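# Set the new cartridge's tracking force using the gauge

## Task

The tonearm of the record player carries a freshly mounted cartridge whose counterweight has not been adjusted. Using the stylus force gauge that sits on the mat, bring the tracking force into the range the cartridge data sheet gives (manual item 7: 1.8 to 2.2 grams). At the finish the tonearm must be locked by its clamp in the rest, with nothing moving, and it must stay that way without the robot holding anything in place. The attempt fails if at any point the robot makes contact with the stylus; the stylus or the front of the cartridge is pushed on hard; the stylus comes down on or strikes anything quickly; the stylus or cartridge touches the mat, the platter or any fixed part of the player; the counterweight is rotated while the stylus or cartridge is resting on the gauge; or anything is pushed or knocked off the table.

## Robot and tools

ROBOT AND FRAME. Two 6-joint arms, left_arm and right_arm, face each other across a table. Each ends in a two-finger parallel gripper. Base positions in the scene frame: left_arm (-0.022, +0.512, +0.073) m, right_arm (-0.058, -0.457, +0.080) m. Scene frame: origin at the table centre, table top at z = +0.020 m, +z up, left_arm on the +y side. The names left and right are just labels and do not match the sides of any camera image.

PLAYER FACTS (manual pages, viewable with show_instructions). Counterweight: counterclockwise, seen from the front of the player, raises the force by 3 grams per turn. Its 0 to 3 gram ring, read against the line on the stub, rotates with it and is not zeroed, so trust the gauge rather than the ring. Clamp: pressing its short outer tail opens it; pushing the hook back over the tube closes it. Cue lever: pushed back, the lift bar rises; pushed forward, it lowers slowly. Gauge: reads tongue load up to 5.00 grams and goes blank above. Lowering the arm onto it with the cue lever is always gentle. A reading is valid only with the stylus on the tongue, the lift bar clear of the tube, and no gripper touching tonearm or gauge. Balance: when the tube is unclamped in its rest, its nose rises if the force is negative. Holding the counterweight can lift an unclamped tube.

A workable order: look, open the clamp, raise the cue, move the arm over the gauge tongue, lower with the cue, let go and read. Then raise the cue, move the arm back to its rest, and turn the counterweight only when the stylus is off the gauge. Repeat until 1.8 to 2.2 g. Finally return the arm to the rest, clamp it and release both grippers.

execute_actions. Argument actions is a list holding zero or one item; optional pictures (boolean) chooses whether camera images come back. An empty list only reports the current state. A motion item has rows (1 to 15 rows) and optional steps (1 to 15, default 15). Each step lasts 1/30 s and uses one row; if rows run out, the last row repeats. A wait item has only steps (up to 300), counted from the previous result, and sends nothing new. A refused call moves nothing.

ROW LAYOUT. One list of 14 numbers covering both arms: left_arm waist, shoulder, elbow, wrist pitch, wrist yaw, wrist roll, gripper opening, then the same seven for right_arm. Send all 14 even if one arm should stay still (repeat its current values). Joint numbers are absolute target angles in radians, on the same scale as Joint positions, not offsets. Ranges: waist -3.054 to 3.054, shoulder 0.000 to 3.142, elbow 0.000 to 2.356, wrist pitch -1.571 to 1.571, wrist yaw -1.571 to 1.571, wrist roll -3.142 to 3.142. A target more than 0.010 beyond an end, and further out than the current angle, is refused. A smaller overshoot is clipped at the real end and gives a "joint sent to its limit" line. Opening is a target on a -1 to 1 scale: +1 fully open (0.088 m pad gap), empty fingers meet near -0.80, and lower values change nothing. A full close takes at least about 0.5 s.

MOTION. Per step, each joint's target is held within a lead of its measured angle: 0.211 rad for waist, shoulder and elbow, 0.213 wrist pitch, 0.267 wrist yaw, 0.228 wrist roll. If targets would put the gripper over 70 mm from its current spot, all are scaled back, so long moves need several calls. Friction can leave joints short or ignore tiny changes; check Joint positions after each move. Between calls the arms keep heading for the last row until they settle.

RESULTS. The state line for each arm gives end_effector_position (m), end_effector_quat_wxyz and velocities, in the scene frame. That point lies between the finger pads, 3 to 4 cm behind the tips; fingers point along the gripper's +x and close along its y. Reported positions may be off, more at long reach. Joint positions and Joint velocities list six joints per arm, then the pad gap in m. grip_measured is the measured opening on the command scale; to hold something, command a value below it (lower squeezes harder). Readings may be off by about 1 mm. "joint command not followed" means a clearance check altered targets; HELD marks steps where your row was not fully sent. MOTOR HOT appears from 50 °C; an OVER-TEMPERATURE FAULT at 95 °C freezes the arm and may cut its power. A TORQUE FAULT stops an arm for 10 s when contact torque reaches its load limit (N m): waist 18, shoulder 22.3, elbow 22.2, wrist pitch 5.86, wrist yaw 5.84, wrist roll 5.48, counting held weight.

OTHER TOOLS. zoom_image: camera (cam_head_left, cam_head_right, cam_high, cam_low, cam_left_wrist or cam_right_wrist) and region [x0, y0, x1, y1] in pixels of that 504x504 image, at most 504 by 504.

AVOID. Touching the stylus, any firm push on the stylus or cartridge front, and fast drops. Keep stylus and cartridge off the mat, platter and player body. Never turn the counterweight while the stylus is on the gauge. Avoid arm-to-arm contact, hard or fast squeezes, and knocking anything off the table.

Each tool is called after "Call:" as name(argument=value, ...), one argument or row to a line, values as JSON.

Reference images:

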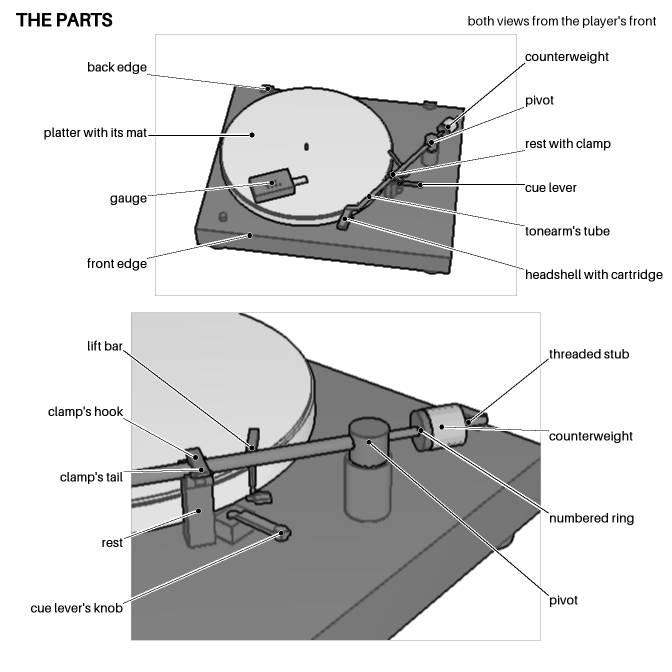

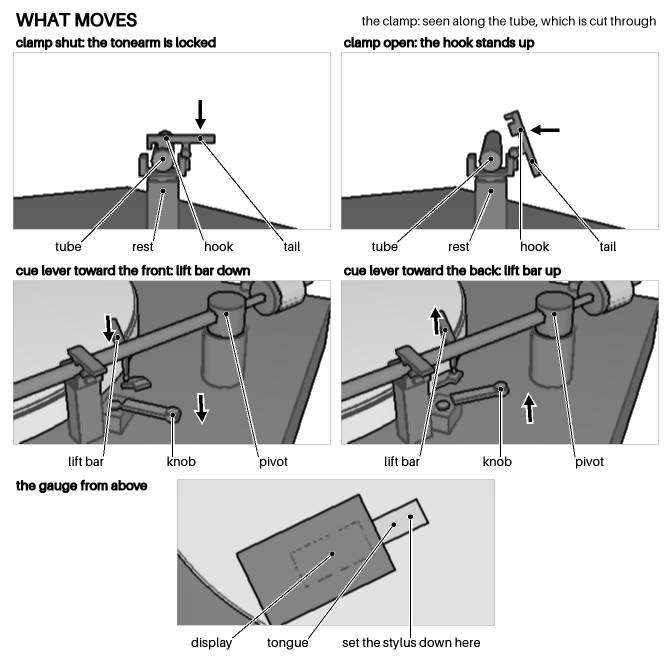

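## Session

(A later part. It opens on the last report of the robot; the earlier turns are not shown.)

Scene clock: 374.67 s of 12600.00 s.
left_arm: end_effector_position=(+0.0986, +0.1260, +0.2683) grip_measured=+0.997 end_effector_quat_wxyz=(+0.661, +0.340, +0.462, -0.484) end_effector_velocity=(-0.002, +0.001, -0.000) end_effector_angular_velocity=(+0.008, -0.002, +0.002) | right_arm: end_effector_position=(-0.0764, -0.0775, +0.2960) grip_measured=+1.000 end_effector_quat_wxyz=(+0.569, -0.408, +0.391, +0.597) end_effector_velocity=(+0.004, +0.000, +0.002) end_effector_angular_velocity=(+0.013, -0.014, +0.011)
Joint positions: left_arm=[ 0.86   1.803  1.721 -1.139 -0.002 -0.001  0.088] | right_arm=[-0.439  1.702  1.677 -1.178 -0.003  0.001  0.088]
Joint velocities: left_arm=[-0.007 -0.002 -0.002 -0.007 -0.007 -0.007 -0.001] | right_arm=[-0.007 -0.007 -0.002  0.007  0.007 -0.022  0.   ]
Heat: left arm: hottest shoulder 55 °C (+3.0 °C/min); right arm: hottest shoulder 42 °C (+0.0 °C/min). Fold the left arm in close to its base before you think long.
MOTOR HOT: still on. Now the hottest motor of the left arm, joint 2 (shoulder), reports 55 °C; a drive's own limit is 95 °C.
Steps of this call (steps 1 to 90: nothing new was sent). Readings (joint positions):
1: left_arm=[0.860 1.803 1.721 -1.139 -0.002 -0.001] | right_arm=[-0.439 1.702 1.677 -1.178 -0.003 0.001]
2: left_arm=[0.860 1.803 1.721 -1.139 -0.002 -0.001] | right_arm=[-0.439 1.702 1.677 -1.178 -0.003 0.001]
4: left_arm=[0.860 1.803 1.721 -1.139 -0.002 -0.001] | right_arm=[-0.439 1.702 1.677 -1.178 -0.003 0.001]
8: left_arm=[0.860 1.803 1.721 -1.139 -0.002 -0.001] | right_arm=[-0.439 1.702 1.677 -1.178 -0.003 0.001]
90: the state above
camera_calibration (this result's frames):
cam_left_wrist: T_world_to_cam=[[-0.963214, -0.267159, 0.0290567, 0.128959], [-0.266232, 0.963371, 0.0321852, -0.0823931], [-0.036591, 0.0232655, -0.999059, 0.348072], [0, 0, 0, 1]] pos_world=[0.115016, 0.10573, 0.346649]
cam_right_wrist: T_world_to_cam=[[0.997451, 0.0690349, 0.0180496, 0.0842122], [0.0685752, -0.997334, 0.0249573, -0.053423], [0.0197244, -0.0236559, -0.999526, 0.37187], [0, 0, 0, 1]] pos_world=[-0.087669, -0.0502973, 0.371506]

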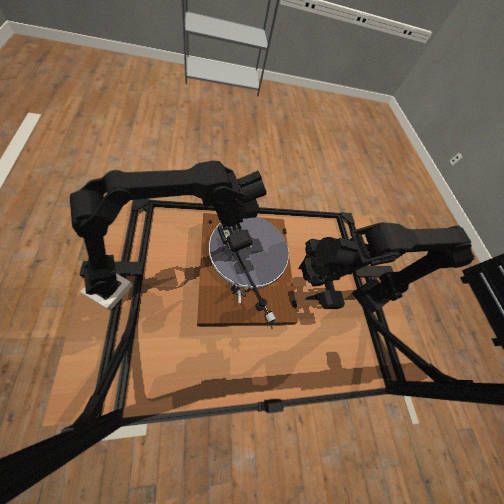

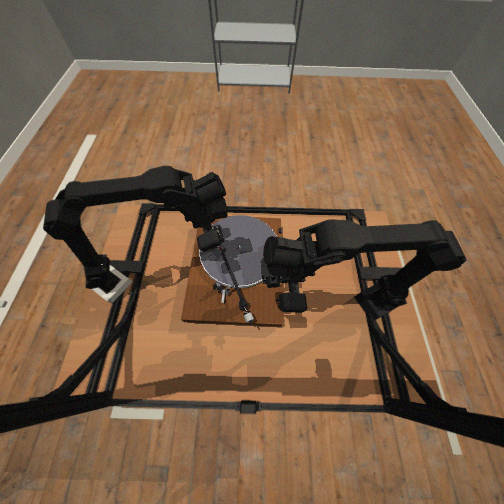

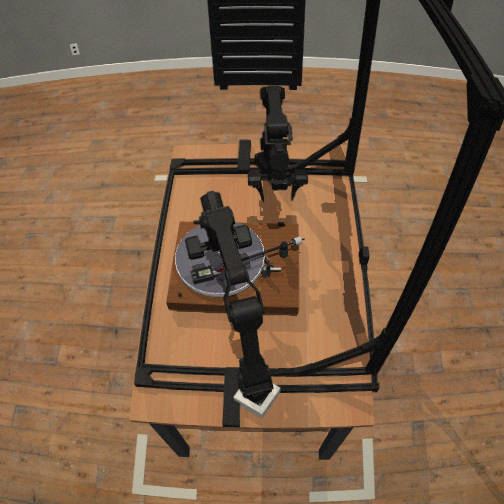

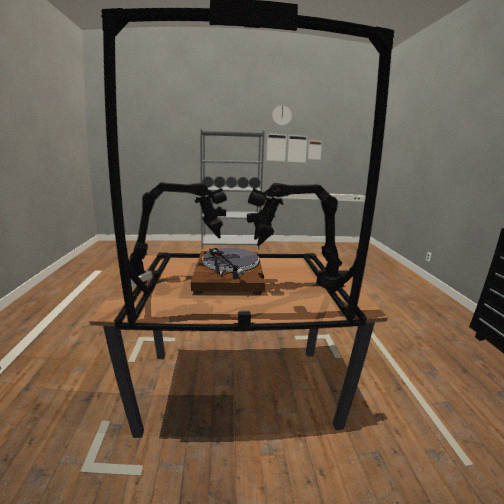

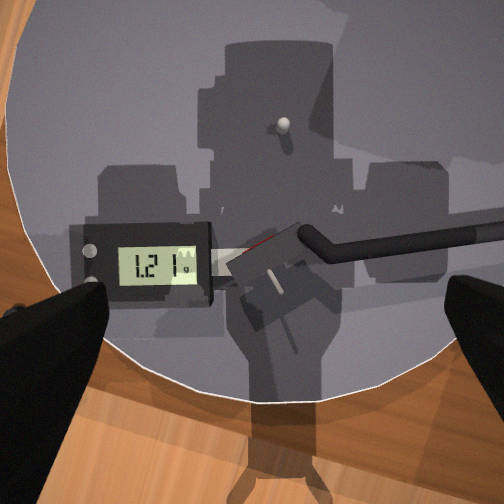

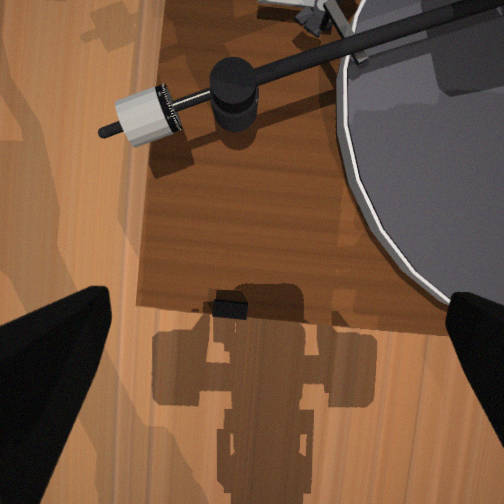

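Call:
execute_actions(
  actions=[
    {"rows": [[0.188,1.9,1.6,-1.05,-0.5,0,-0.9,-0.439,1.7,1.678,-1.178,0,0,1]], "steps": 15},
  ],
  pictures=false,
)

Call:
execute_actions(
  actions=[
    {"steps": 15},
  ],
  pictures=false,
)

Call:
execute_actions(
  actions=[
    {"rows": [[0.186,1.95,1.55,-0.97,-0.5,0,-0.9,-0.439,1.7,1.678,-1.178,0,0,1],[0.186,1.97,1.52,-0.93,-0.5,0,-0.9,-0.439,1.7,1.678,-1.178,0,0,1],[0.186,1.985,1.49,-0.9,-0.5,0,-0.9,-0.439,1.7,1.678,-1.178,0,0,1],[0.186,1.99,1.46,-0.87,-0.5,0,-0.9,-0.439,1.7,1.678,-1.178,0,0,1],[0.186,1.99,1.43,-0.84,-0.5,0,-0.9,-0.439,1.7,1.678,-1.178,0,0,1],[0.186,1.99,1.40,-0.81,-0.5,0,-0.9,-0.439,1.7,1.678,-1.178,0,0,1],[0.186,1.99,1.366,-0.78,-0.5,0,-0.9,-0.439,1.7,1.678,-1.178,0,0,1]], "steps": 15},
  ],
  pictures=false,
)

Call:
execute_actions(
  actions=[
    {"steps": 10},
  ],
)

Scene clock: 382.93 s of 12600.00 s.
left_arm: end_effector_position=(-0.1050, +0.1119, +0.2135) grip_measured=-0.780 end_effector_quat_wxyz=(+0.581, +0.587, +0.217, -0.520) end_effector_velocity=(-0.080, +0.018, +0.006) end_effector_angular_velocity=(-0.035, -0.082, -0.192) | right_arm: end_effector_position=(-0.0764, -0.0775, +0.2960) grip_measured=+1.000 end_effector_quat_wxyz=(+0.569, -0.409, +0.391, +0.597) end_effector_velocity=(-0.002, -0.003, -0.002) end_effector_angular_velocity=(-0.013, +0.023, -0.001)
Joint positions: left_arm=[ 0.18   1.909  1.604 -1.049 -0.487 -0.001  0.001] | right_arm=[-0.439  1.702  1.677 -1.178 -0.003  0.     0.088]
Joint velocities: left_arm=[-0.232 -0.002 -0.002 -0.007 -0.095 -0.022 -0.175] | right_arm=[-0.002 -0.002 -0.007 -0.007 -0.022  0.007  0.   ]
Heat: left arm: hottest shoulder 54 °C (+0.0 °C/min); right arm: hottest shoulder 43 °C (+1.0 °C/min). Fold the left arm in close to its base before you think long.
MOTOR HOT: still on. Now the hottest motor of the left arm, joint 2 (shoulder), reports 54 °C; a drive's own limit is 95 °C.
Steps of this call (steps 1 to 90: nothing new was sent; then 4.77 s passed at rest; steps 91 to 105: all 15 steps of this action). Readings (joint positions):
91: left_arm=[0.844 1.810 1.705 -1.120 -0.066 -0.001] | right_arm=[-0.439 1.702 1.677 -1.178 -0.003 0.000]
92: left_arm=[0.807 1.816 1.688 -1.098 -0.143 -0.001] | right_arm=[-0.439 1.702 1.677 -1.178 -0.003 0.000]
94: left_arm=[0.702 1.846 1.655 -1.073 -0.298 -0.001] | right_arm=[-0.439 1.702 1.677 -1.178 -0.003 0.000]
98: left_arm=[0.464 1.909 1.609 -1.059 -0.444 -0.001] | right_arm=[-0.439 1.702 1.677 -1.178 -0.003 0.000]
105: the state above

Scene clock: 383.43 s of 12600.00 s.
left_arm: end_effector_position=(-0.1000, +0.1108, +0.2145) grip_measured=-0.799 end_effector_quat_wxyz=(+0.586, +0.587, +0.216, -0.514) end_effector_velocity=(+0.001, +0.002, +0.000) end_effector_angular_velocity=(+0.001, -0.007, +0.005) | right_arm: end_effector_position=(-0.0764, -0.0775, +0.2960) grip_measured=+1.000 end_effector_quat_wxyz=(+0.569, -0.409, +0.391, +0.597) end_effector_velocity=(+0.000, -0.004, -0.000) end_effector_angular_velocity=(-0.017, +0.003, +0.007)
Joint positions: left_arm=[ 0.189  1.908  1.604 -1.049 -0.498 -0.001  0.   ] | right_arm=[-0.439  1.702  1.677 -1.178 -0.003  0.     0.088]
Joint velocities: left_arm=[-0.002 -0.002 -0.002 -0.007 -0.007 -0.007  0.   ] | right_arm=[-0.002 -0.002  0.002 -0.022 -0.007 -0.007  0.   ]
Heat: left arm: hottest shoulder 55 °C (+1.0 °C/min); right arm: hottest shoulder 43 °C (+1.0 °C/min). Fold the left arm in close to its base before you think long.
MOTOR HOT: still on. Now the hottest motor of the left arm, joint 2 (shoulder), reports 55 °C; a drive's own limit is 95 °C.
Steps of this call (steps 1 to 15: the robot went on to your last target). Readings (joint positions):
1: left_arm=[0.176 1.909 1.604 -1.049 -0.490 -0.001] | right_arm=[-0.439 1.702 1.677 -1.178 -0.003 0.000]
2: left_arm=[0.178 1.909 1.604 -1.049 -0.493 -0.001] | right_arm=[-0.439 1.702 1.677 -1.178 -0.003 0.000]
4: left_arm=[0.184 1.908 1.604 -1.049 -0.497 -0.001] | right_arm=[-0.439 1.702 1.677 -1.178 -0.003 0.000]
8: left_arm=[0.189 1.909 1.604 -1.049 -0.498 -0.001] | right_arm=[-0.439 1.702 1.677 -1.178 -0.003 0.000]
15: the state above

Scene clock: 383.93 s of 12600.00 s.
left_arm: end_effector_position=(-0.0974, +0.1173, +0.1252) grip_measured=-0.799 end_effector_quat_wxyz=(+0.573, +0.608, +0.223, -0.502) end_effector_velocity=(-0.002, -0.005, +0.009) end_effector_angular_velocity=(-0.050, +0.015, +0.018) | right_arm: end_effector_position=(-0.0764, -0.0775, +0.2960) grip_measured=+1.000 end_effector_quat_wxyz=(+0.569, -0.409, +0.391, +0.597) end_effector_velocity=(+0.004, -0.002, -0.000) end_effector_angular_velocity=(-0.006, -0.023, -0.004)
Joint positions: left_arm=[ 0.189  1.997  1.372 -0.783 -0.499 -0.001  0.   ] | right_arm=[-0.439  1.702  1.677 -1.178 -0.003  0.     0.088]
Joint velocities: left_arm=[-0.002 -0.022 -0.002  0.022 -0.007 -0.022  0.   ] | right_arm=[-0.002 -0.002 -0.002 -0.007  0.022 -0.007  0.   ]
Heat: left arm: hottest shoulder 55 °C (+1.0 °C/min); right arm: hottest shoulder 43 °C (+1.0 °C/min). Fold the left arm in close to its base before you think long.
MOTOR HOT: still on. Now the hottest motor of the left arm, joint 2 (shoulder), reports 55 °C; a drive's own limit is 95 °C.
Steps of this call (steps 1 to 15: all 15 steps of this action). Readings (joint positions):
1: left_arm=[0.189 1.911 1.596 -1.034 -0.499 -0.001] | right_arm=[-0.439 1.702 1.677 -1.178 -0.003 0.000]
2: left_arm=[0.189 1.914 1.583 -1.002 -0.500 -0.001] | right_arm=[-0.439 1.702 1.677 -1.178 -0.003 0.000]
4: left_arm=[0.189 1.931 1.545 -0.938 -0.501 -0.001] | right_arm=[-0.439 1.702 1.677 -1.178 -0.003 0.000]
8: left_arm=[0.189 1.977 1.424 -0.833 -0.500 -0.001] | right_arm=[-0.439 1.702 1.677 -1.178 -0.003 0.000]
15: the state above

Scene clock: 384.27 s of 12600.00 s.
left_arm: end_effector_position=(-0.0975, +0.1170, +0.1254) grip_measured=-0.799 end_effector_quat_wxyz=(+0.574, +0.607, +0.223, -0.503) end_effector_velocity=(+0.004, +0.004, +0.001) end_effector_angular_velocity=(+0.010, -0.026, +0.008) | right_arm: end_effector_position=(-0.0764, -0.0775, +0.2960) grip_measured=+1.000 end_effector_quat_wxyz=(+0.569, -0.409, +0.391, +0.597) end_effector_velocity=(-0.004, -0.007, -0.001) end_effector_angular_velocity=(-0.022, +0.012, +0.031)
Joint positions: left_arm=[ 0.189  1.997  1.372 -0.782 -0.499 -0.001  0.   ] | right_arm=[-0.439  1.702  1.677 -1.178 -0.003  0.     0.088]
Joint velocities: left_arm=[-0.002 -0.002 -0.002 -0.022 -0.022 -0.007  0.   ] | right_arm=[ 0.002 -0.007 -0.007 -0.022 -0.022 -0.022  0.   ]
Heat: left arm: hottest shoulder 55 °C (+1.0 °C/min); right arm: hottest shoulder 43 °C (+1.0 °C/min). Fold the left arm in close to its base before you think long.
MOTOR HOT: still on. Now the hottest motor of the left arm, joint 2 (shoulder), reports 55 °C; a drive's own limit is 95 °C.
Steps of this call (steps 1 to 10: the robot went on to your last target). Readings (joint positions):
1: left_arm=[0.189 1.997 1.372 -0.783 -0.499 -0.001] | right_arm=[-0.439 1.702 1.677 -1.178 -0.003 0.000]
2: left_arm=[0.189 1.997 1.372 -0.783 -0.499 -0.001] | right_arm=[-0.439 1.702 1.677 -1.178 -0.003 0.000]
4: left_arm=[0.189 1.997 1.372 -0.783 -0.499 -0.001] | right_arm=[-0.439 1.702 1.677 -1.178 -0.003 0.000]
8: left_arm=[0.189 1.997 1.372 -0.782 -0.499 -0.001] | right_arm=[-0.439 1.702 1.677 -1.178 -0.003 0.000]
10: the state above
camera_calibration (this result's frames):
cam_left_wrist: T_world_to_cam=[[-0.854992, 0.273966, -0.440377, -0.0520911], [0.211195, 0.959421, 0.186839, -0.0936625], [0.473694, 0.0667405, -0.878157, 0.227818], [0, 0, 0, 1]] pos_world=[-0.132672, 0.0889283, 0.19462]
cam_right_wrist: T_world_to_cam=[[0.997424, 0.0693898, 0.0181869, 0.084197], [0.0689267, -0.997309, 0.0249593, -0.0533949], [0.0198699, -0.0236414, -0.999523, 0.371881], [0, 0, 0, 1]] pos_world=[-0.087689, -0.0503018, 0.371505]

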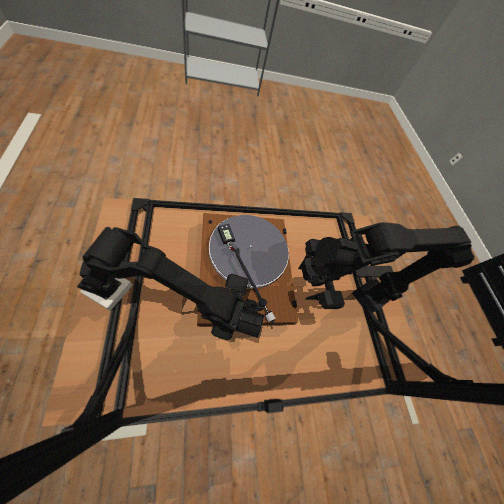

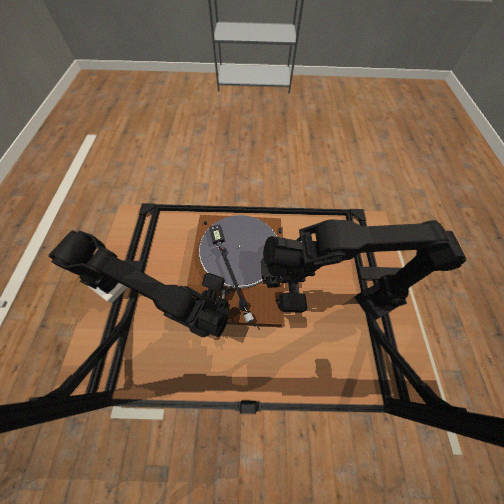

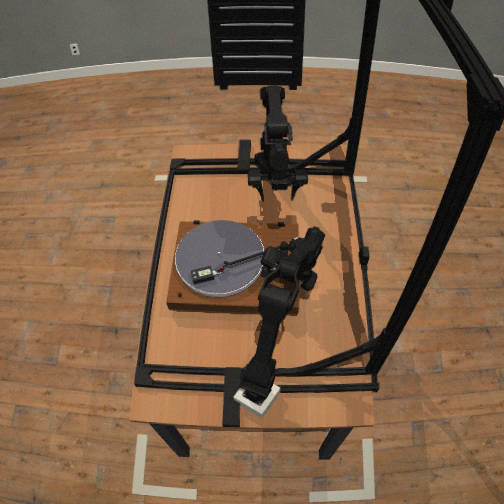

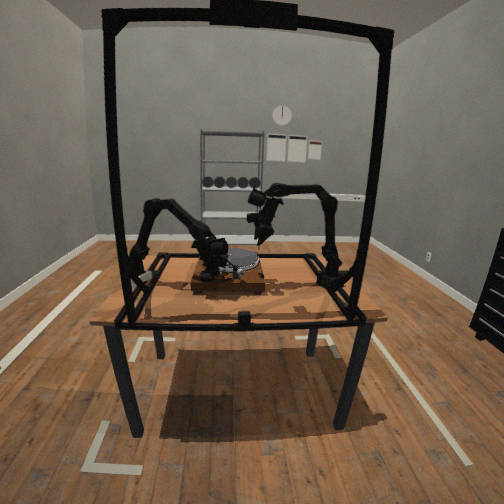

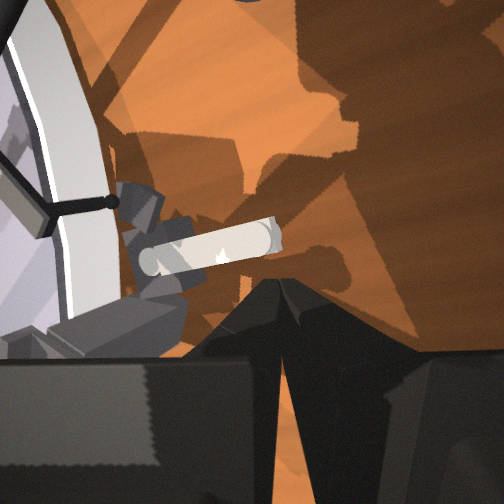

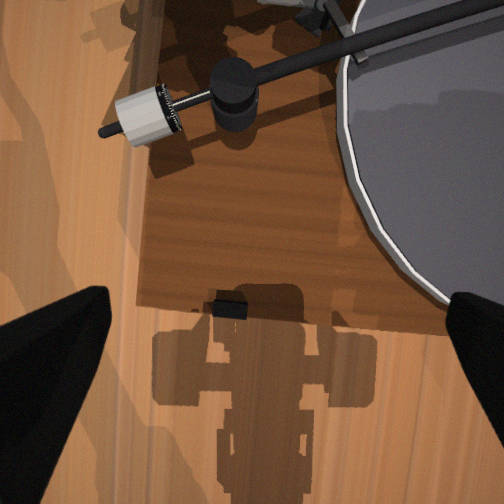

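Call:
execute_actions(
  actions=[
    {"rows": [[0.19,2.003,1.395,-0.786,-0.5,0,-0.9,-0.439,1.7,1.678,-1.178,0,0,1],[0.192,2.011,1.407,-0.79,-0.5,0,-0.9,-0.439,1.7,1.678,-1.178,0,0,1],[0.194,2.019,1.419,-0.794,-0.5,0,-0.9,-0.439,1.7,1.678,-1.178,0,0,1],[0.196,2.027,1.431,-0.798,-0.5,0,-0.9,-0.439,1.7,1.678,-1.178,0,0,1],[0.198,2.035,1.443,-0.802,-0.5,0,-0.9,-0.439,1.7,1.678,-1.178,0,0,1],[0.2,2.043,1.455,-0.806,-0.5,0,-0.9,-0.439,1.7,1.678,-1.178,0,0,1],[0.202,2.051,1.467,-0.81,-0.5,0,-0.9,-0.439,1.7,1.678,-1.178,0,0,1],[0.204,2.059,1.479,-0.814,-0.5,0,-0.9,-0.439,1.7,1.678,-1.178,0,0,1],[0.206,2.067,1.49,-0.818,-0.5,0,-0.9,-0.439,1.7,1.678,-1.178,0,0,1],[0.208,2.075,1.502,-0.822,-0.5,0,-0.9,-0.439,1.7,1.678,-1.178,0,0,1],[0.21,2.083,1.514,-0.826,-0.5,0,-0.9,-0.439,1.7,1.678,-1.178,0,0,1],[0.212,2.091,1.526,-0.83,-0.5,0,-0.9,-0.439,1.7,1.678,-1.178,0,0,1],[0.215,2.099,1.538,-0.834,-0.5,0,-0.9,-0.439,1.7,1.678,-1.178,0,0,1],[0.219,2.106,1.548,-0.838,-0.5,0,-0.9,-0.439,1.7,1.678,-1.178,0,0,1],[0.224,2.114,1.56,-0.842,-0.5,0,-0.9,-0.439,1.7,1.678,-1.178,0,0,1]], "steps": 15},
  ],
  pictures=false,
)

Call:
execute_actions(
  actions=[
    {"steps": 30},
  ],
)

Scene clock: 393.13 s of 12600.00 s.
left_arm: end_effector_position=(-0.0978, +0.0894, +0.1291) grip_measured=-0.799 end_effector_quat_wxyz=(+0.582, +0.601, +0.229, -0.498) end_effector_velocity=(+0.014, -0.070, -0.007) end_effector_angular_velocity=(-0.006, -0.007, +0.080) | right_arm: end_effector_position=(-0.0764, -0.0775, +0.2960) grip_measured=+1.000 end_effector_quat_wxyz=(+0.569, -0.409, +0.391, +0.597) end_effector_velocity=(-0.002, -0.002, -0.000) end_effector_angular_velocity=(-0.007, -0.001, +0.026)
Joint positions: left_arm=[ 0.212  2.084  1.519 -0.832 -0.499 -0.001  0.   ] | right_arm=[-0.439  1.702  1.677 -1.178 -0.002  0.     0.088]
Joint velocities: left_arm=[ 0.085  0.252  0.354 -0.095 -0.007  0.007  0.   ] | right_arm=[ 0.002 -0.002 -0.002 -0.007 -0.007 -0.022  0.   ]
Heat: left arm: hottest shoulder 55 °C (+1.0 °C/min); right arm: hottest shoulder 43 °C (+1.0 °C/min). Fold the left arm in close to its base before you think long.
MOTOR HOT: still on. Now the hottest motor of the left arm, joint 2 (shoulder), reports 55 °C; a drive's own limit is 95 °C.
Steps of this call (steps 1 to 15: the robot went on to your last target; steps 16 to 90: nothing new was sent; then 5.37 s passed at rest; steps 91 to 105: all 15 steps of this action). Readings (joint positions):
91: left_arm=[0.189 1.997 1.373 -0.782 -0.499 -0.001] | right_arm=[-0.439 1.702 1.677 -1.178 -0.002 0.000]
92: left_arm=[0.189 1.998 1.376 -0.784 -0.499 -0.001] | right_arm=[-0.439 1.702 1.677 -1.178 -0.002 0.000]
94: left_arm=[0.189 2.004 1.392 -0.790 -0.499 -0.001] | right_arm=[-0.439 1.702 1.677 -1.178 -0.002 0.000]
98: left_arm=[0.194 2.030 1.437 -0.808 -0.498 -0.001] | right_arm=[-0.439 1.702 1.677 -1.178 -0.002 0.000]
105: the state above

Scene clock: 394.13 s of 12600.00 s.
left_arm: end_effector_position=(-0.0969, +0.0860, +0.1285) grip_measured=-0.799 end_effector_quat_wxyz=(+0.581, +0.603, +0.232, -0.496) end_effector_velocity=(-0.003, -0.002, +0.002) end_effector_angular_velocity=(-0.011, -0.005, -0.012) | right_arm: end_effector_position=(-0.0764, -0.0775, +0.2960) grip_measured=+1.000 end_effector_quat_wxyz=(+0.569, -0.409, +0.391, +0.597) end_effector_velocity=(-0.002, +0.001, +0.001) end_effector_angular_velocity=(+0.007, +0.010, -0.002)
Joint positions: left_arm=[ 0.217  2.102  1.545 -0.847 -0.497 -0.001  0.   ] | right_arm=[-0.439  1.702  1.677 -1.178 -0.002  0.     0.088]
Joint velocities: left_arm=[-0.007 -0.002  0.002  0.007 -0.007  0.007  0.   ] | right_arm=[ 0.002 -0.002 -0.002  0.007 -0.007  0.007  0.   ]
Heat: left arm: hottest shoulder 55 °C (+1.0 °C/min); right arm: hottest shoulder 43 °C (+1.0 °C/min). Fold the left arm in close to its base before you think long.
MOTOR HOT: still on. Now the hottest motor of the left arm, joint 2 (shoulder), reports 55 °C; a drive's own limit is 95 °C.
Steps of this call (steps 1 to 30: the robot went on to your last target). Readings (joint positions):
1: left_arm=[0.215 2.091 1.529 -0.833 -0.499 -0.001] | right_arm=[-0.439 1.702 1.677 -1.178 -0.002 0.000]
2: left_arm=[0.217 2.096 1.535 -0.837 -0.498 -0.001] | right_arm=[-0.439 1.702 1.677 -1.178 -0.002 0.000]
4: left_arm=[0.217 2.099 1.540 -0.843 -0.497 -0.001] | right_arm=[-0.439 1.702 1.677 -1.178 -0.002 0.000]
8: left_arm=[0.217 2.101 1.543 -0.846 -0.497 -0.001] | right_arm=[-0.439 1.702 1.677 -1.178 -0.002 0.000]
30: the state above
All arms were judged still, so your last target was given up. Only a new action makes them travel on or press farther. Fingers that are still opening or closing keep moving.
camera_calibration (this result's frames):
cam_left_wrist: T_world_to_cam=[[-0.863504, 0.24959, -0.438253, -0.0406951], [0.184909, 0.965125, 0.185319, -0.067553], [0.469222, 0.0789869, -0.879541, 0.23104], [0, 0, 0, 1]] pos_world=[-0.131059, 0.057105, 0.197893]
cam_right_wrist: T_world_to_cam=[[0.997427, 0.0692524, 0.0185427, 0.0840239], [0.0687808, -0.997319, 0.0249671, -0.0534103], [0.020222, -0.0236275, -0.999516, 0.371906], [0, 0, 0, 1]] pos_world=[-0.0876548, -0.0502988, 0.371501]

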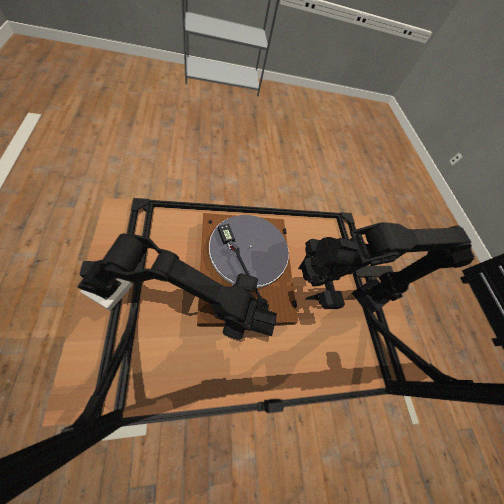

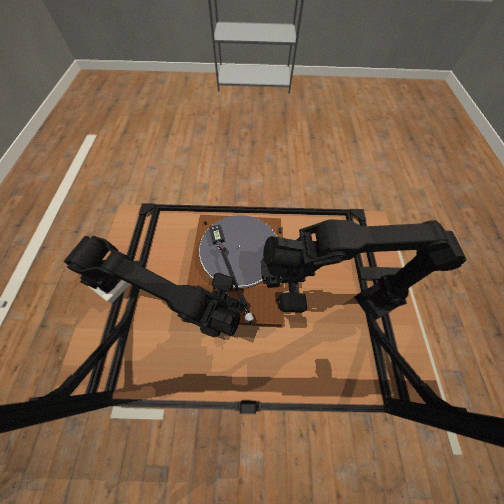

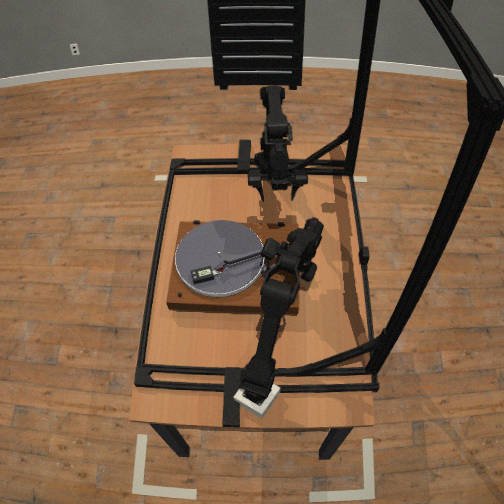

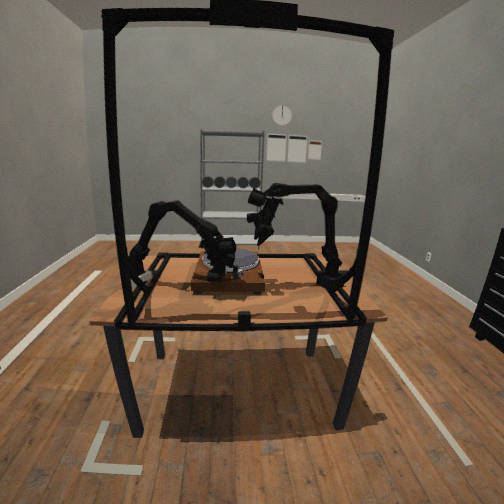

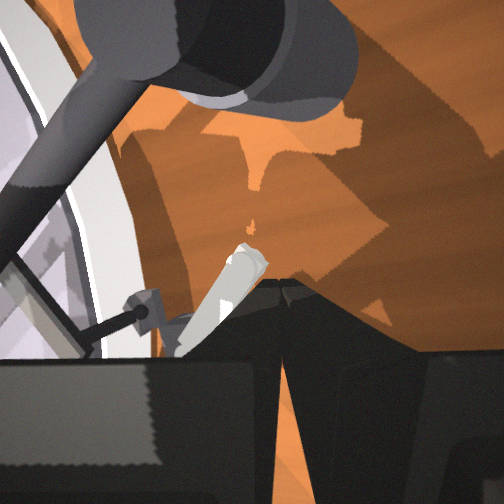

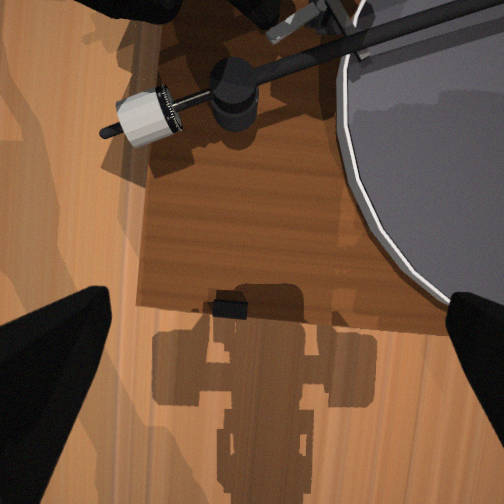

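Lever back. Retreat, go regrasp the tube.

Call:
execute_actions(
  actions=[
    {"rows": [[0.21,2.08,1.52,-0.84,-0.5,0,-0.9,-0.439,1.7,1.678,-1.178,0,0,1],[0.205,2.06,1.52,-0.86,-0.5,0,-0.9,-0.439,1.7,1.678,-1.178,0,0,1],[0.205,2.04,1.56,-0.92,-0.5,0,-0.9,-0.439,1.7,1.678,-1.178,0,0,1],[0.205,2.02,1.62,-1.0,-0.5,-0.2,-0.9,-0.439,1.7,1.678,-1.178,0,0,1],[0.205,2.0,1.7,-1.1,-0.5,-0.4,-0.9,-0.439,1.7,1.678,-1.178,0,0,1],[0.205,1.97,1.78,-1.2,-0.5,-0.6,-0.3,-0.439,1.7,1.678,-1.178,0,0,1],[0.205,1.95,1.85,-1.3,-0.5,-0.8,-0.3,-0.439,1.7,1.678,-1.178,0,0,1],[0.205,1.95,1.9,-1.4,-0.5,-1.0,-0.3,-0.439,1.7,1.678,-1.178,0,0,1]], "steps": 15},
  ],
  pictures=false,
)

Call:
execute_actions(
  actions=[
    {"rows": [[0.688,2.1,2.12,-1.55,0,-1.818,-0.3,-0.439,1.7,1.678,-1.178,0,0,1]], "steps": 15},
  ],
  pictures=false,
)

Call:
execute_actions(
  actions=[
    {"steps": 20},
  ],
  pictures=false,
)

Call:
execute_actions(
  actions=[
    {"rows": [[0.688,2.15,2.12,-1.54,0,-1.818,-0.3,-0.439,1.7,1.678,-1.178,0,0,1],[0.688,2.18,2.12,-1.51,0,-1.818,-0.3,-0.439,1.7,1.678,-1.178,0,0,1],[0.688,2.2,2.12,-1.49,0,-1.818,-0.3,-0.439,1.7,1.678,-1.178,0,0,1],[0.688,2.21,2.11,-1.47,0,-1.818,-0.3,-0.439,1.7,1.678,-1.178,0,0,1],[0.688,2.22,2.1,-1.45,0,-1.818,-0.3,-0.439,1.7,1.678,-1.178,0,0,1],[0.688,2.228,2.085,-1.435,0,-1.818,-0.3,-0.439,1.7,1.678,-1.178,0,0,1]], "steps": 15},
  ],
  pictures=false,
)

Call:
execute_actions(
  actions=[
    {"rows": [[0.688,2.229,2.065,-1.42,0,-1.818,-0.3,-0.439,1.7,1.678,-1.178,0,0,1],[0.688,2.229,2.05,-1.4,0,-1.818,-0.3,-0.439,1.7,1.678,-1.178,0,0,1],[0.688,2.229,2.035,-1.385,0,-1.818,-0.3,-0.439,1.7,1.678,-1.178,0,0,1],[0.688,2.229,2.02,-1.37,0,-1.818,-0.3,-0.439,1.7,1.678,-1.178,0,0,1],[0.688,2.229,2.006,-1.354,0,-1.818,-0.3,-0.439,1.7,1.678,-1.178,0,0,1]], "steps": 15},
  ],
)

Scene clock: 406.67 s of 12600.00 s.
left_arm: end_effector_position=(-0.0886, +0.1181, +0.2739) grip_measured=-0.316 end_effector_quat_wxyz=(+0.752, +0.371, +0.387, -0.384) end_effector_velocity=(+0.017, +0.046, +0.070) end_effector_angular_velocity=(-0.728, +0.542, +1.719) | right_arm: end_effector_position=(-0.0764, -0.0775, +0.2960) grip_measured=+1.000 end_effector_quat_wxyz=(+0.569, -0.409, +0.391, +0.597) end_effector_velocity=(+0.002, +0.001, -0.001) end_effector_angular_velocity=(+0.003, -0.015, +0.015)
Joint positions: left_arm=[ 0.208  1.937  1.888 -1.368 -0.501 -0.708  0.023] | right_arm=[-0.439  1.702  1.677 -1.178 -0.002  0.     0.088]
Joint velocities: left_arm=[-0.002 -0.081  0.178 -0.344 -0.007 -1.985  0.009] | right_arm=[-0.002  0.002 -0.002  0.007  0.007 -0.022  0.   ]
Heat: left arm: hottest shoulder 54 °C (+0.0 °C/min); right arm: hottest shoulder 43 °C (+1.0 °C/min). Fold the left arm in close to its base before you think long.
MOTOR HOT: still on. Now the hottest motor of the left arm, joint 2 (shoulder), reports 54 °C; a drive's own limit is 95 °C.
Steps of this call (steps 1 to 90: nothing new was sent; then 9.03 s passed at rest; steps 91 to 105: all 15 steps of this action). Readings (joint positions):
91: left_arm=[0.217 2.101 1.543 -0.847 -0.497 -0.001] | right_arm=[-0.439 1.702 1.677 -1.178 -0.002 0.000]
92: left_arm=[0.216 2.097 1.541 -0.846 -0.497 -0.001] | right_arm=[-0.439 1.702 1.677 -1.178 -0.002 0.000]
94: left_arm=[0.212 2.083 1.551 -0.906 -0.498 -0.045] | right_arm=[-0.439 1.702 1.677 -1.178 -0.002 0.000]
98: left_arm=[0.209 2.038 1.691 -1.102 -0.498 -0.259] | right_arm=[-0.439 1.702 1.677 -1.178 -0.002 0.000]
105: the state above

Scene clock: 407.17 s of 12600.00 s.
left_arm: end_effector_position=(+0.0362, +0.1110, +0.2472) grip_measured=-0.300 end_effector_quat_wxyz=(-0.704, +0.101, -0.699, -0.080) end_effector_velocity=(-0.084, -0.007, +0.003) end_effector_angular_velocity=(-0.016, +0.126, +1.408) | right_arm: end_effector_position=(-0.0764, -0.0775, +0.2960) grip_measured=+1.000 end_effector_quat_wxyz=(+0.569, -0.409, +0.391, +0.597) end_effector_velocity=(+0.002, -0.005, -0.002) end_effector_angular_velocity=(-0.022, +0.003, +0.002)
Joint positions: left_arm=[ 0.699  2.104  2.11  -1.547 -0.006 -1.684  0.024] | right_arm=[-0.439  1.702  1.677 -1.178 -0.002  0.     0.088]
Joint velocities: left_arm=[-0.178 -0.007  0.002 -0.022  0.081 -1.59  -0.   ] | right_arm=[-0.007 -0.002 -0.002 -0.022 -0.007 -0.007  0.   ]
Heat: left arm: hottest shoulder 54 °C (+0.0 °C/min); right arm: hottest shoulder 43 °C (+1.0 °C/min). Fold the left arm in close to its base before you think long.
MOTOR HOT: still on. Now the hottest motor of the left arm, joint 2 (shoulder), reports 54 °C; a drive's own limit is 95 °C.
Steps of this call (steps 1 to 15: all 15 steps of this action). Readings (joint positions):
1: left_arm=[0.223 1.959 1.933 -1.424 -0.432 -0.773] | right_arm=[-0.439 1.702 1.677 -1.178 -0.002 0.000]
2: left_arm=[0.261 1.991 1.989 -1.463 -0.345 -0.838] | right_arm=[-0.439 1.702 1.677 -1.178 -0.002 0.000]
4: left_arm=[0.369 2.047 2.059 -1.493 -0.188 -0.971] | right_arm=[-0.439 1.702 1.677 -1.178 -0.002 0.000]
8: left_arm=[0.601 2.101 2.090 -1.534 -0.049 -1.232] | right_arm=[-0.439 1.702 1.677 -1.178 -0.002 0.000]
15: the state above

Scene clock: 407.83 s of 12600.00 s.
left_arm: end_effector_position=(+0.0299, +0.1103, +0.2473) grip_measured=-0.300 end_effector_quat_wxyz=(-0.695, +0.141, -0.695, -0.121) end_effector_velocity=(-0.002, +0.004, -0.000) end_effector_angular_velocity=(+0.023, -0.004, +0.000) | right_arm: end_effector_position=(-0.0763, -0.0776, +0.2961) grip_measured=+1.000 end_effector_quat_wxyz=(+0.569, -0.409, +0.391, +0.597) end_effector_velocity=(-0.002, -0.002, -0.002) end_effector_angular_velocity=(-0.013, +0.017, +0.012)
Joint positions: left_arm=[ 0.685  2.104  2.11  -1.548 -0.002 -1.813  0.024] | right_arm=[-0.439  1.702  1.677 -1.178 -0.002  0.     0.088]
Joint velocities: left_arm=[-0.007  0.002  0.002 -0.022 -0.007 -0.007 -0.   ] | right_arm=[-0.002  0.002 -0.002 -0.007 -0.022 -0.007  0.   ]
Heat: left arm: hottest shoulder 54 °C (+0.0 °C/min); right arm: hottest shoulder 43 °C (+1.0 °C/min). Fold the left arm in close to its base before you think long.
MOTOR HOT: still on. Now the hottest motor of the left arm, joint 2 (shoulder), reports 54 °C; a drive's own limit is 95 °C.
Steps of this call (steps 1 to 20: the robot went on to your last target). Readings (joint positions):
1: left_arm=[0.694 2.104 2.110 -1.548 -0.004 -1.724] | right_arm=[-0.439 1.702 1.677 -1.178 -0.002 0.000]
2: left_arm=[0.690 2.104 2.110 -1.548 -0.003 -1.751] | right_arm=[-0.439 1.702 1.677 -1.178 -0.002 0.000]
4: left_arm=[0.685 2.104 2.110 -1.548 -0.002 -1.783] | right_arm=[-0.439 1.702 1.677 -1.178 -0.002 0.000]
8: left_arm=[0.685 2.104 2.110 -1.548 -0.002 -1.806] | right_arm=[-0.439 1.702 1.677 -1.178 -0.002 0.000]
20: the state above

Scene clock: 408.33 s of 12600.00 s.
left_arm: end_effector_position=(+0.0332, +0.0848, +0.1917) grip_measured=-0.300 end_effector_quat_wxyz=(-0.696, +0.127, -0.694, -0.134) end_effector_velocity=(+0.002, +0.000, +0.001) end_effector_angular_velocity=(-0.004, -0.023, -0.010) | right_arm: end_effector_position=(-0.0763, -0.0776, +0.2961) grip_measured=+1.000 end_effector_quat_wxyz=(+0.569, -0.409, +0.391, +0.597) end_effector_velocity=(+0.000, -0.006, -0.003) end_effector_angular_velocity=(-0.027, -0.002, +0.021)
Joint positions: left_arm=[ 0.685  2.231  2.089 -1.438 -0.002 -1.814  0.024] | right_arm=[-0.439  1.702  1.677 -1.178 -0.002  0.     0.088]
Joint velocities: left_arm=[-0.002 -0.007 -0.007  0.007 -0.022  0.007  0.   ] | right_arm=[-0.002 -0.002 -0.007 -0.022 -0.007 -0.022  0.   ]
Heat: left arm: hottest shoulder 54 °C (+0.0 °C/min); right arm: hottest shoulder 43 °C (+1.0 °C/min). Fold the left arm in close to its base before you think long.
MOTOR HOT: still on. Now the hottest motor of the left arm, joint 2 (shoulder), reports 54 °C; a drive's own limit is 95 °C.
Steps of this call (steps 1 to 15: all 15 steps of this action). Readings (joint positions):
1: left_arm=[0.685 2.109 2.110 -1.548 -0.002 -1.813] | right_arm=[-0.439 1.702 1.677 -1.178 -0.002 0.000]
2: left_arm=[0.685 2.117 2.112 -1.544 -0.002 -1.813] | right_arm=[-0.439 1.702 1.677 -1.178 -0.002 0.000]
4: left_arm=[0.685 2.142 2.115 -1.509 -0.002 -1.814] | right_arm=[-0.439 1.702 1.677 -1.178 -0.002 0.000]
8: left_arm=[0.685 2.207 2.102 -1.454 -0.002 -1.814] | right_arm=[-0.439 1.702 1.677 -1.178 -0.002 0.000]
15: the state above

Scene clock: 408.83 s of 12600.00 s.
left_arm: end_effector_position=(+0.0336, +0.0819, +0.1733) grip_measured=-0.300 end_effector_quat_wxyz=(-0.696, +0.130, -0.694, -0.131) end_effector_velocity=(-0.000, +0.002, -0.003) end_effector_angular_velocity=(+0.008, -0.006, +0.020) | right_arm: end_effector_position=(-0.0763, -0.0776, +0.2961) grip_measured=+1.000 end_effector_quat_wxyz=(+0.569, -0.409, +0.391, +0.597) end_effector_velocity=(-0.002, -0.002, -0.000) end_effector_angular_velocity=(-0.008, +0.009, -0.002)
Joint positions: left_arm=[ 0.685  2.231  2.016 -1.357 -0.002 -1.814  0.024] | right_arm=[-0.439  1.702  1.677 -1.178 -0.002  0.     0.088]
Joint velocities: left_arm=[-0.002 -0.002 -0.017  0.007 -0.007 -0.022 -0.   ] | right_arm=[ 0.002 -0.002 -0.002 -0.007 -0.007  0.007  0.   ]
Heat: left arm: hottest shoulder 55 °C (+1.0 °C/min); right arm: hottest shoulder 43 °C (+1.0 °C/min). Fold the left arm in close to its base before you think long.
MOTOR HOT: still on. Now the hottest motor of the left arm, joint 2 (shoulder), reports 55 °C; a drive's own limit is 95 °C.
Steps of this call (steps 1 to 15: all 15 steps of this action). Readings (joint positions):
1: left_arm=[0.685 2.231 2.088 -1.435 -0.002 -1.814] | right_arm=[-0.439 1.702 1.677 -1.178 -0.002 0.000]
2: left_arm=[0.685 2.231 2.082 -1.425 -0.002 -1.814] | right_arm=[-0.439 1.702 1.677 -1.178 -0.002 0.000]
4: left_arm=[0.685 2.231 2.061 -1.401 -0.002 -1.814] | right_arm=[-0.439 1.702 1.677 -1.178 -0.002 0.000]
8: left_arm=[0.685 2.231 2.023 -1.367 -0.002 -1.814] | right_arm=[-0.439 1.702 1.677 -1.178 -0.002 0.000]
15: the state above
camera_calibration (this result's frames):
cam_left_wrist: T_world_to_cam=[[0.342681, -0.93863, 0.0392944, 0.0666945], [-0.877379, -0.304807, 0.370539, 0.011572], [-0.335822, -0.161453, -0.927985, 0.264654], [0, 0, 0, 1]] pos_world=[0.0761748, 0.108858, 0.238687]
cam_right_wrist: T_world_to_cam=[[0.997427, 0.0692454, 0.0185512, 0.0840193], [0.0687813, -0.997329, 0.0245858, -0.0533443], [0.0202041, -0.0232466, -0.999526, 0.372073], [0, 0, 0, 1]] pos_world=[-0.0876514, -0.0503703, 0.371649]

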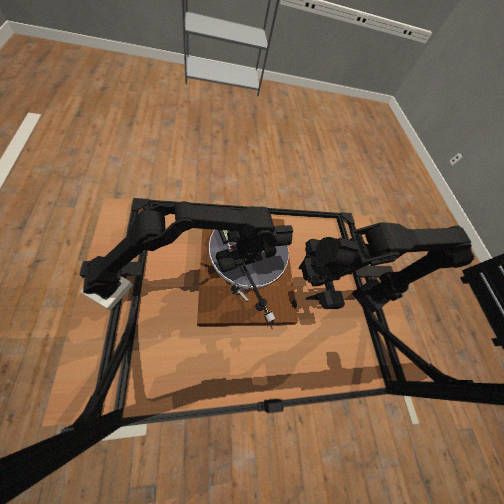

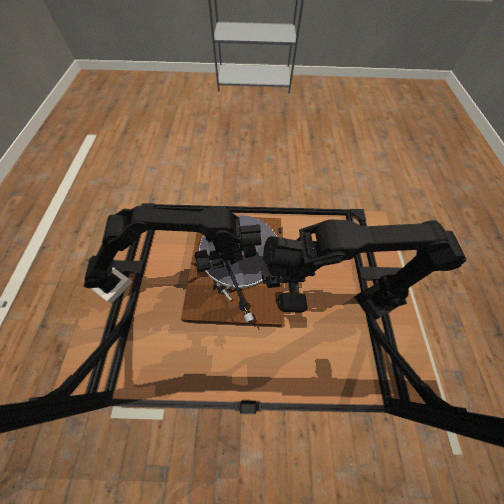

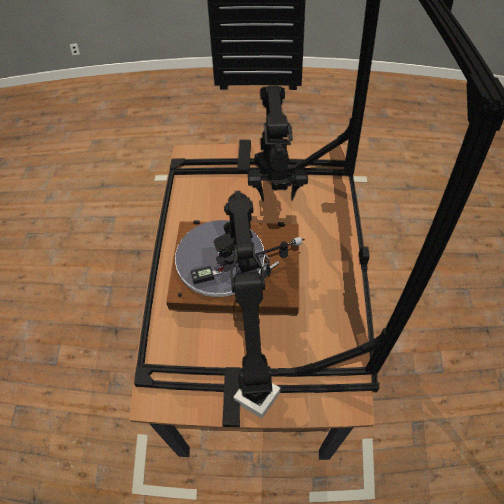

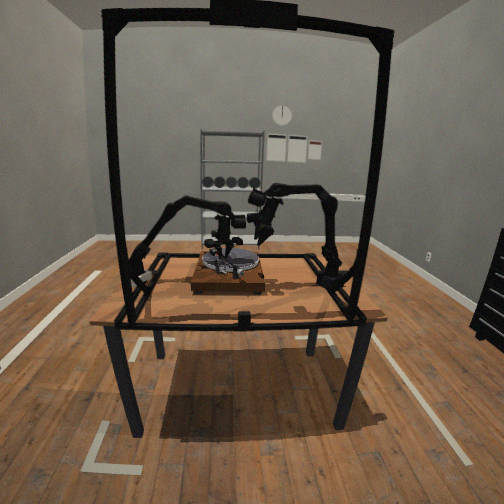

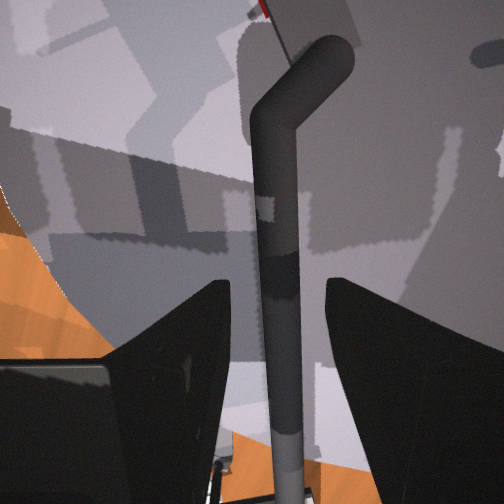

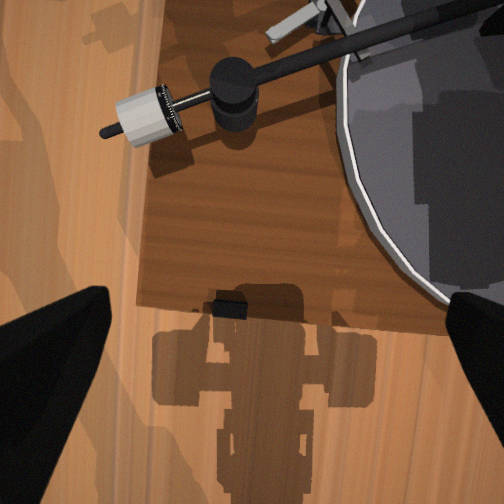

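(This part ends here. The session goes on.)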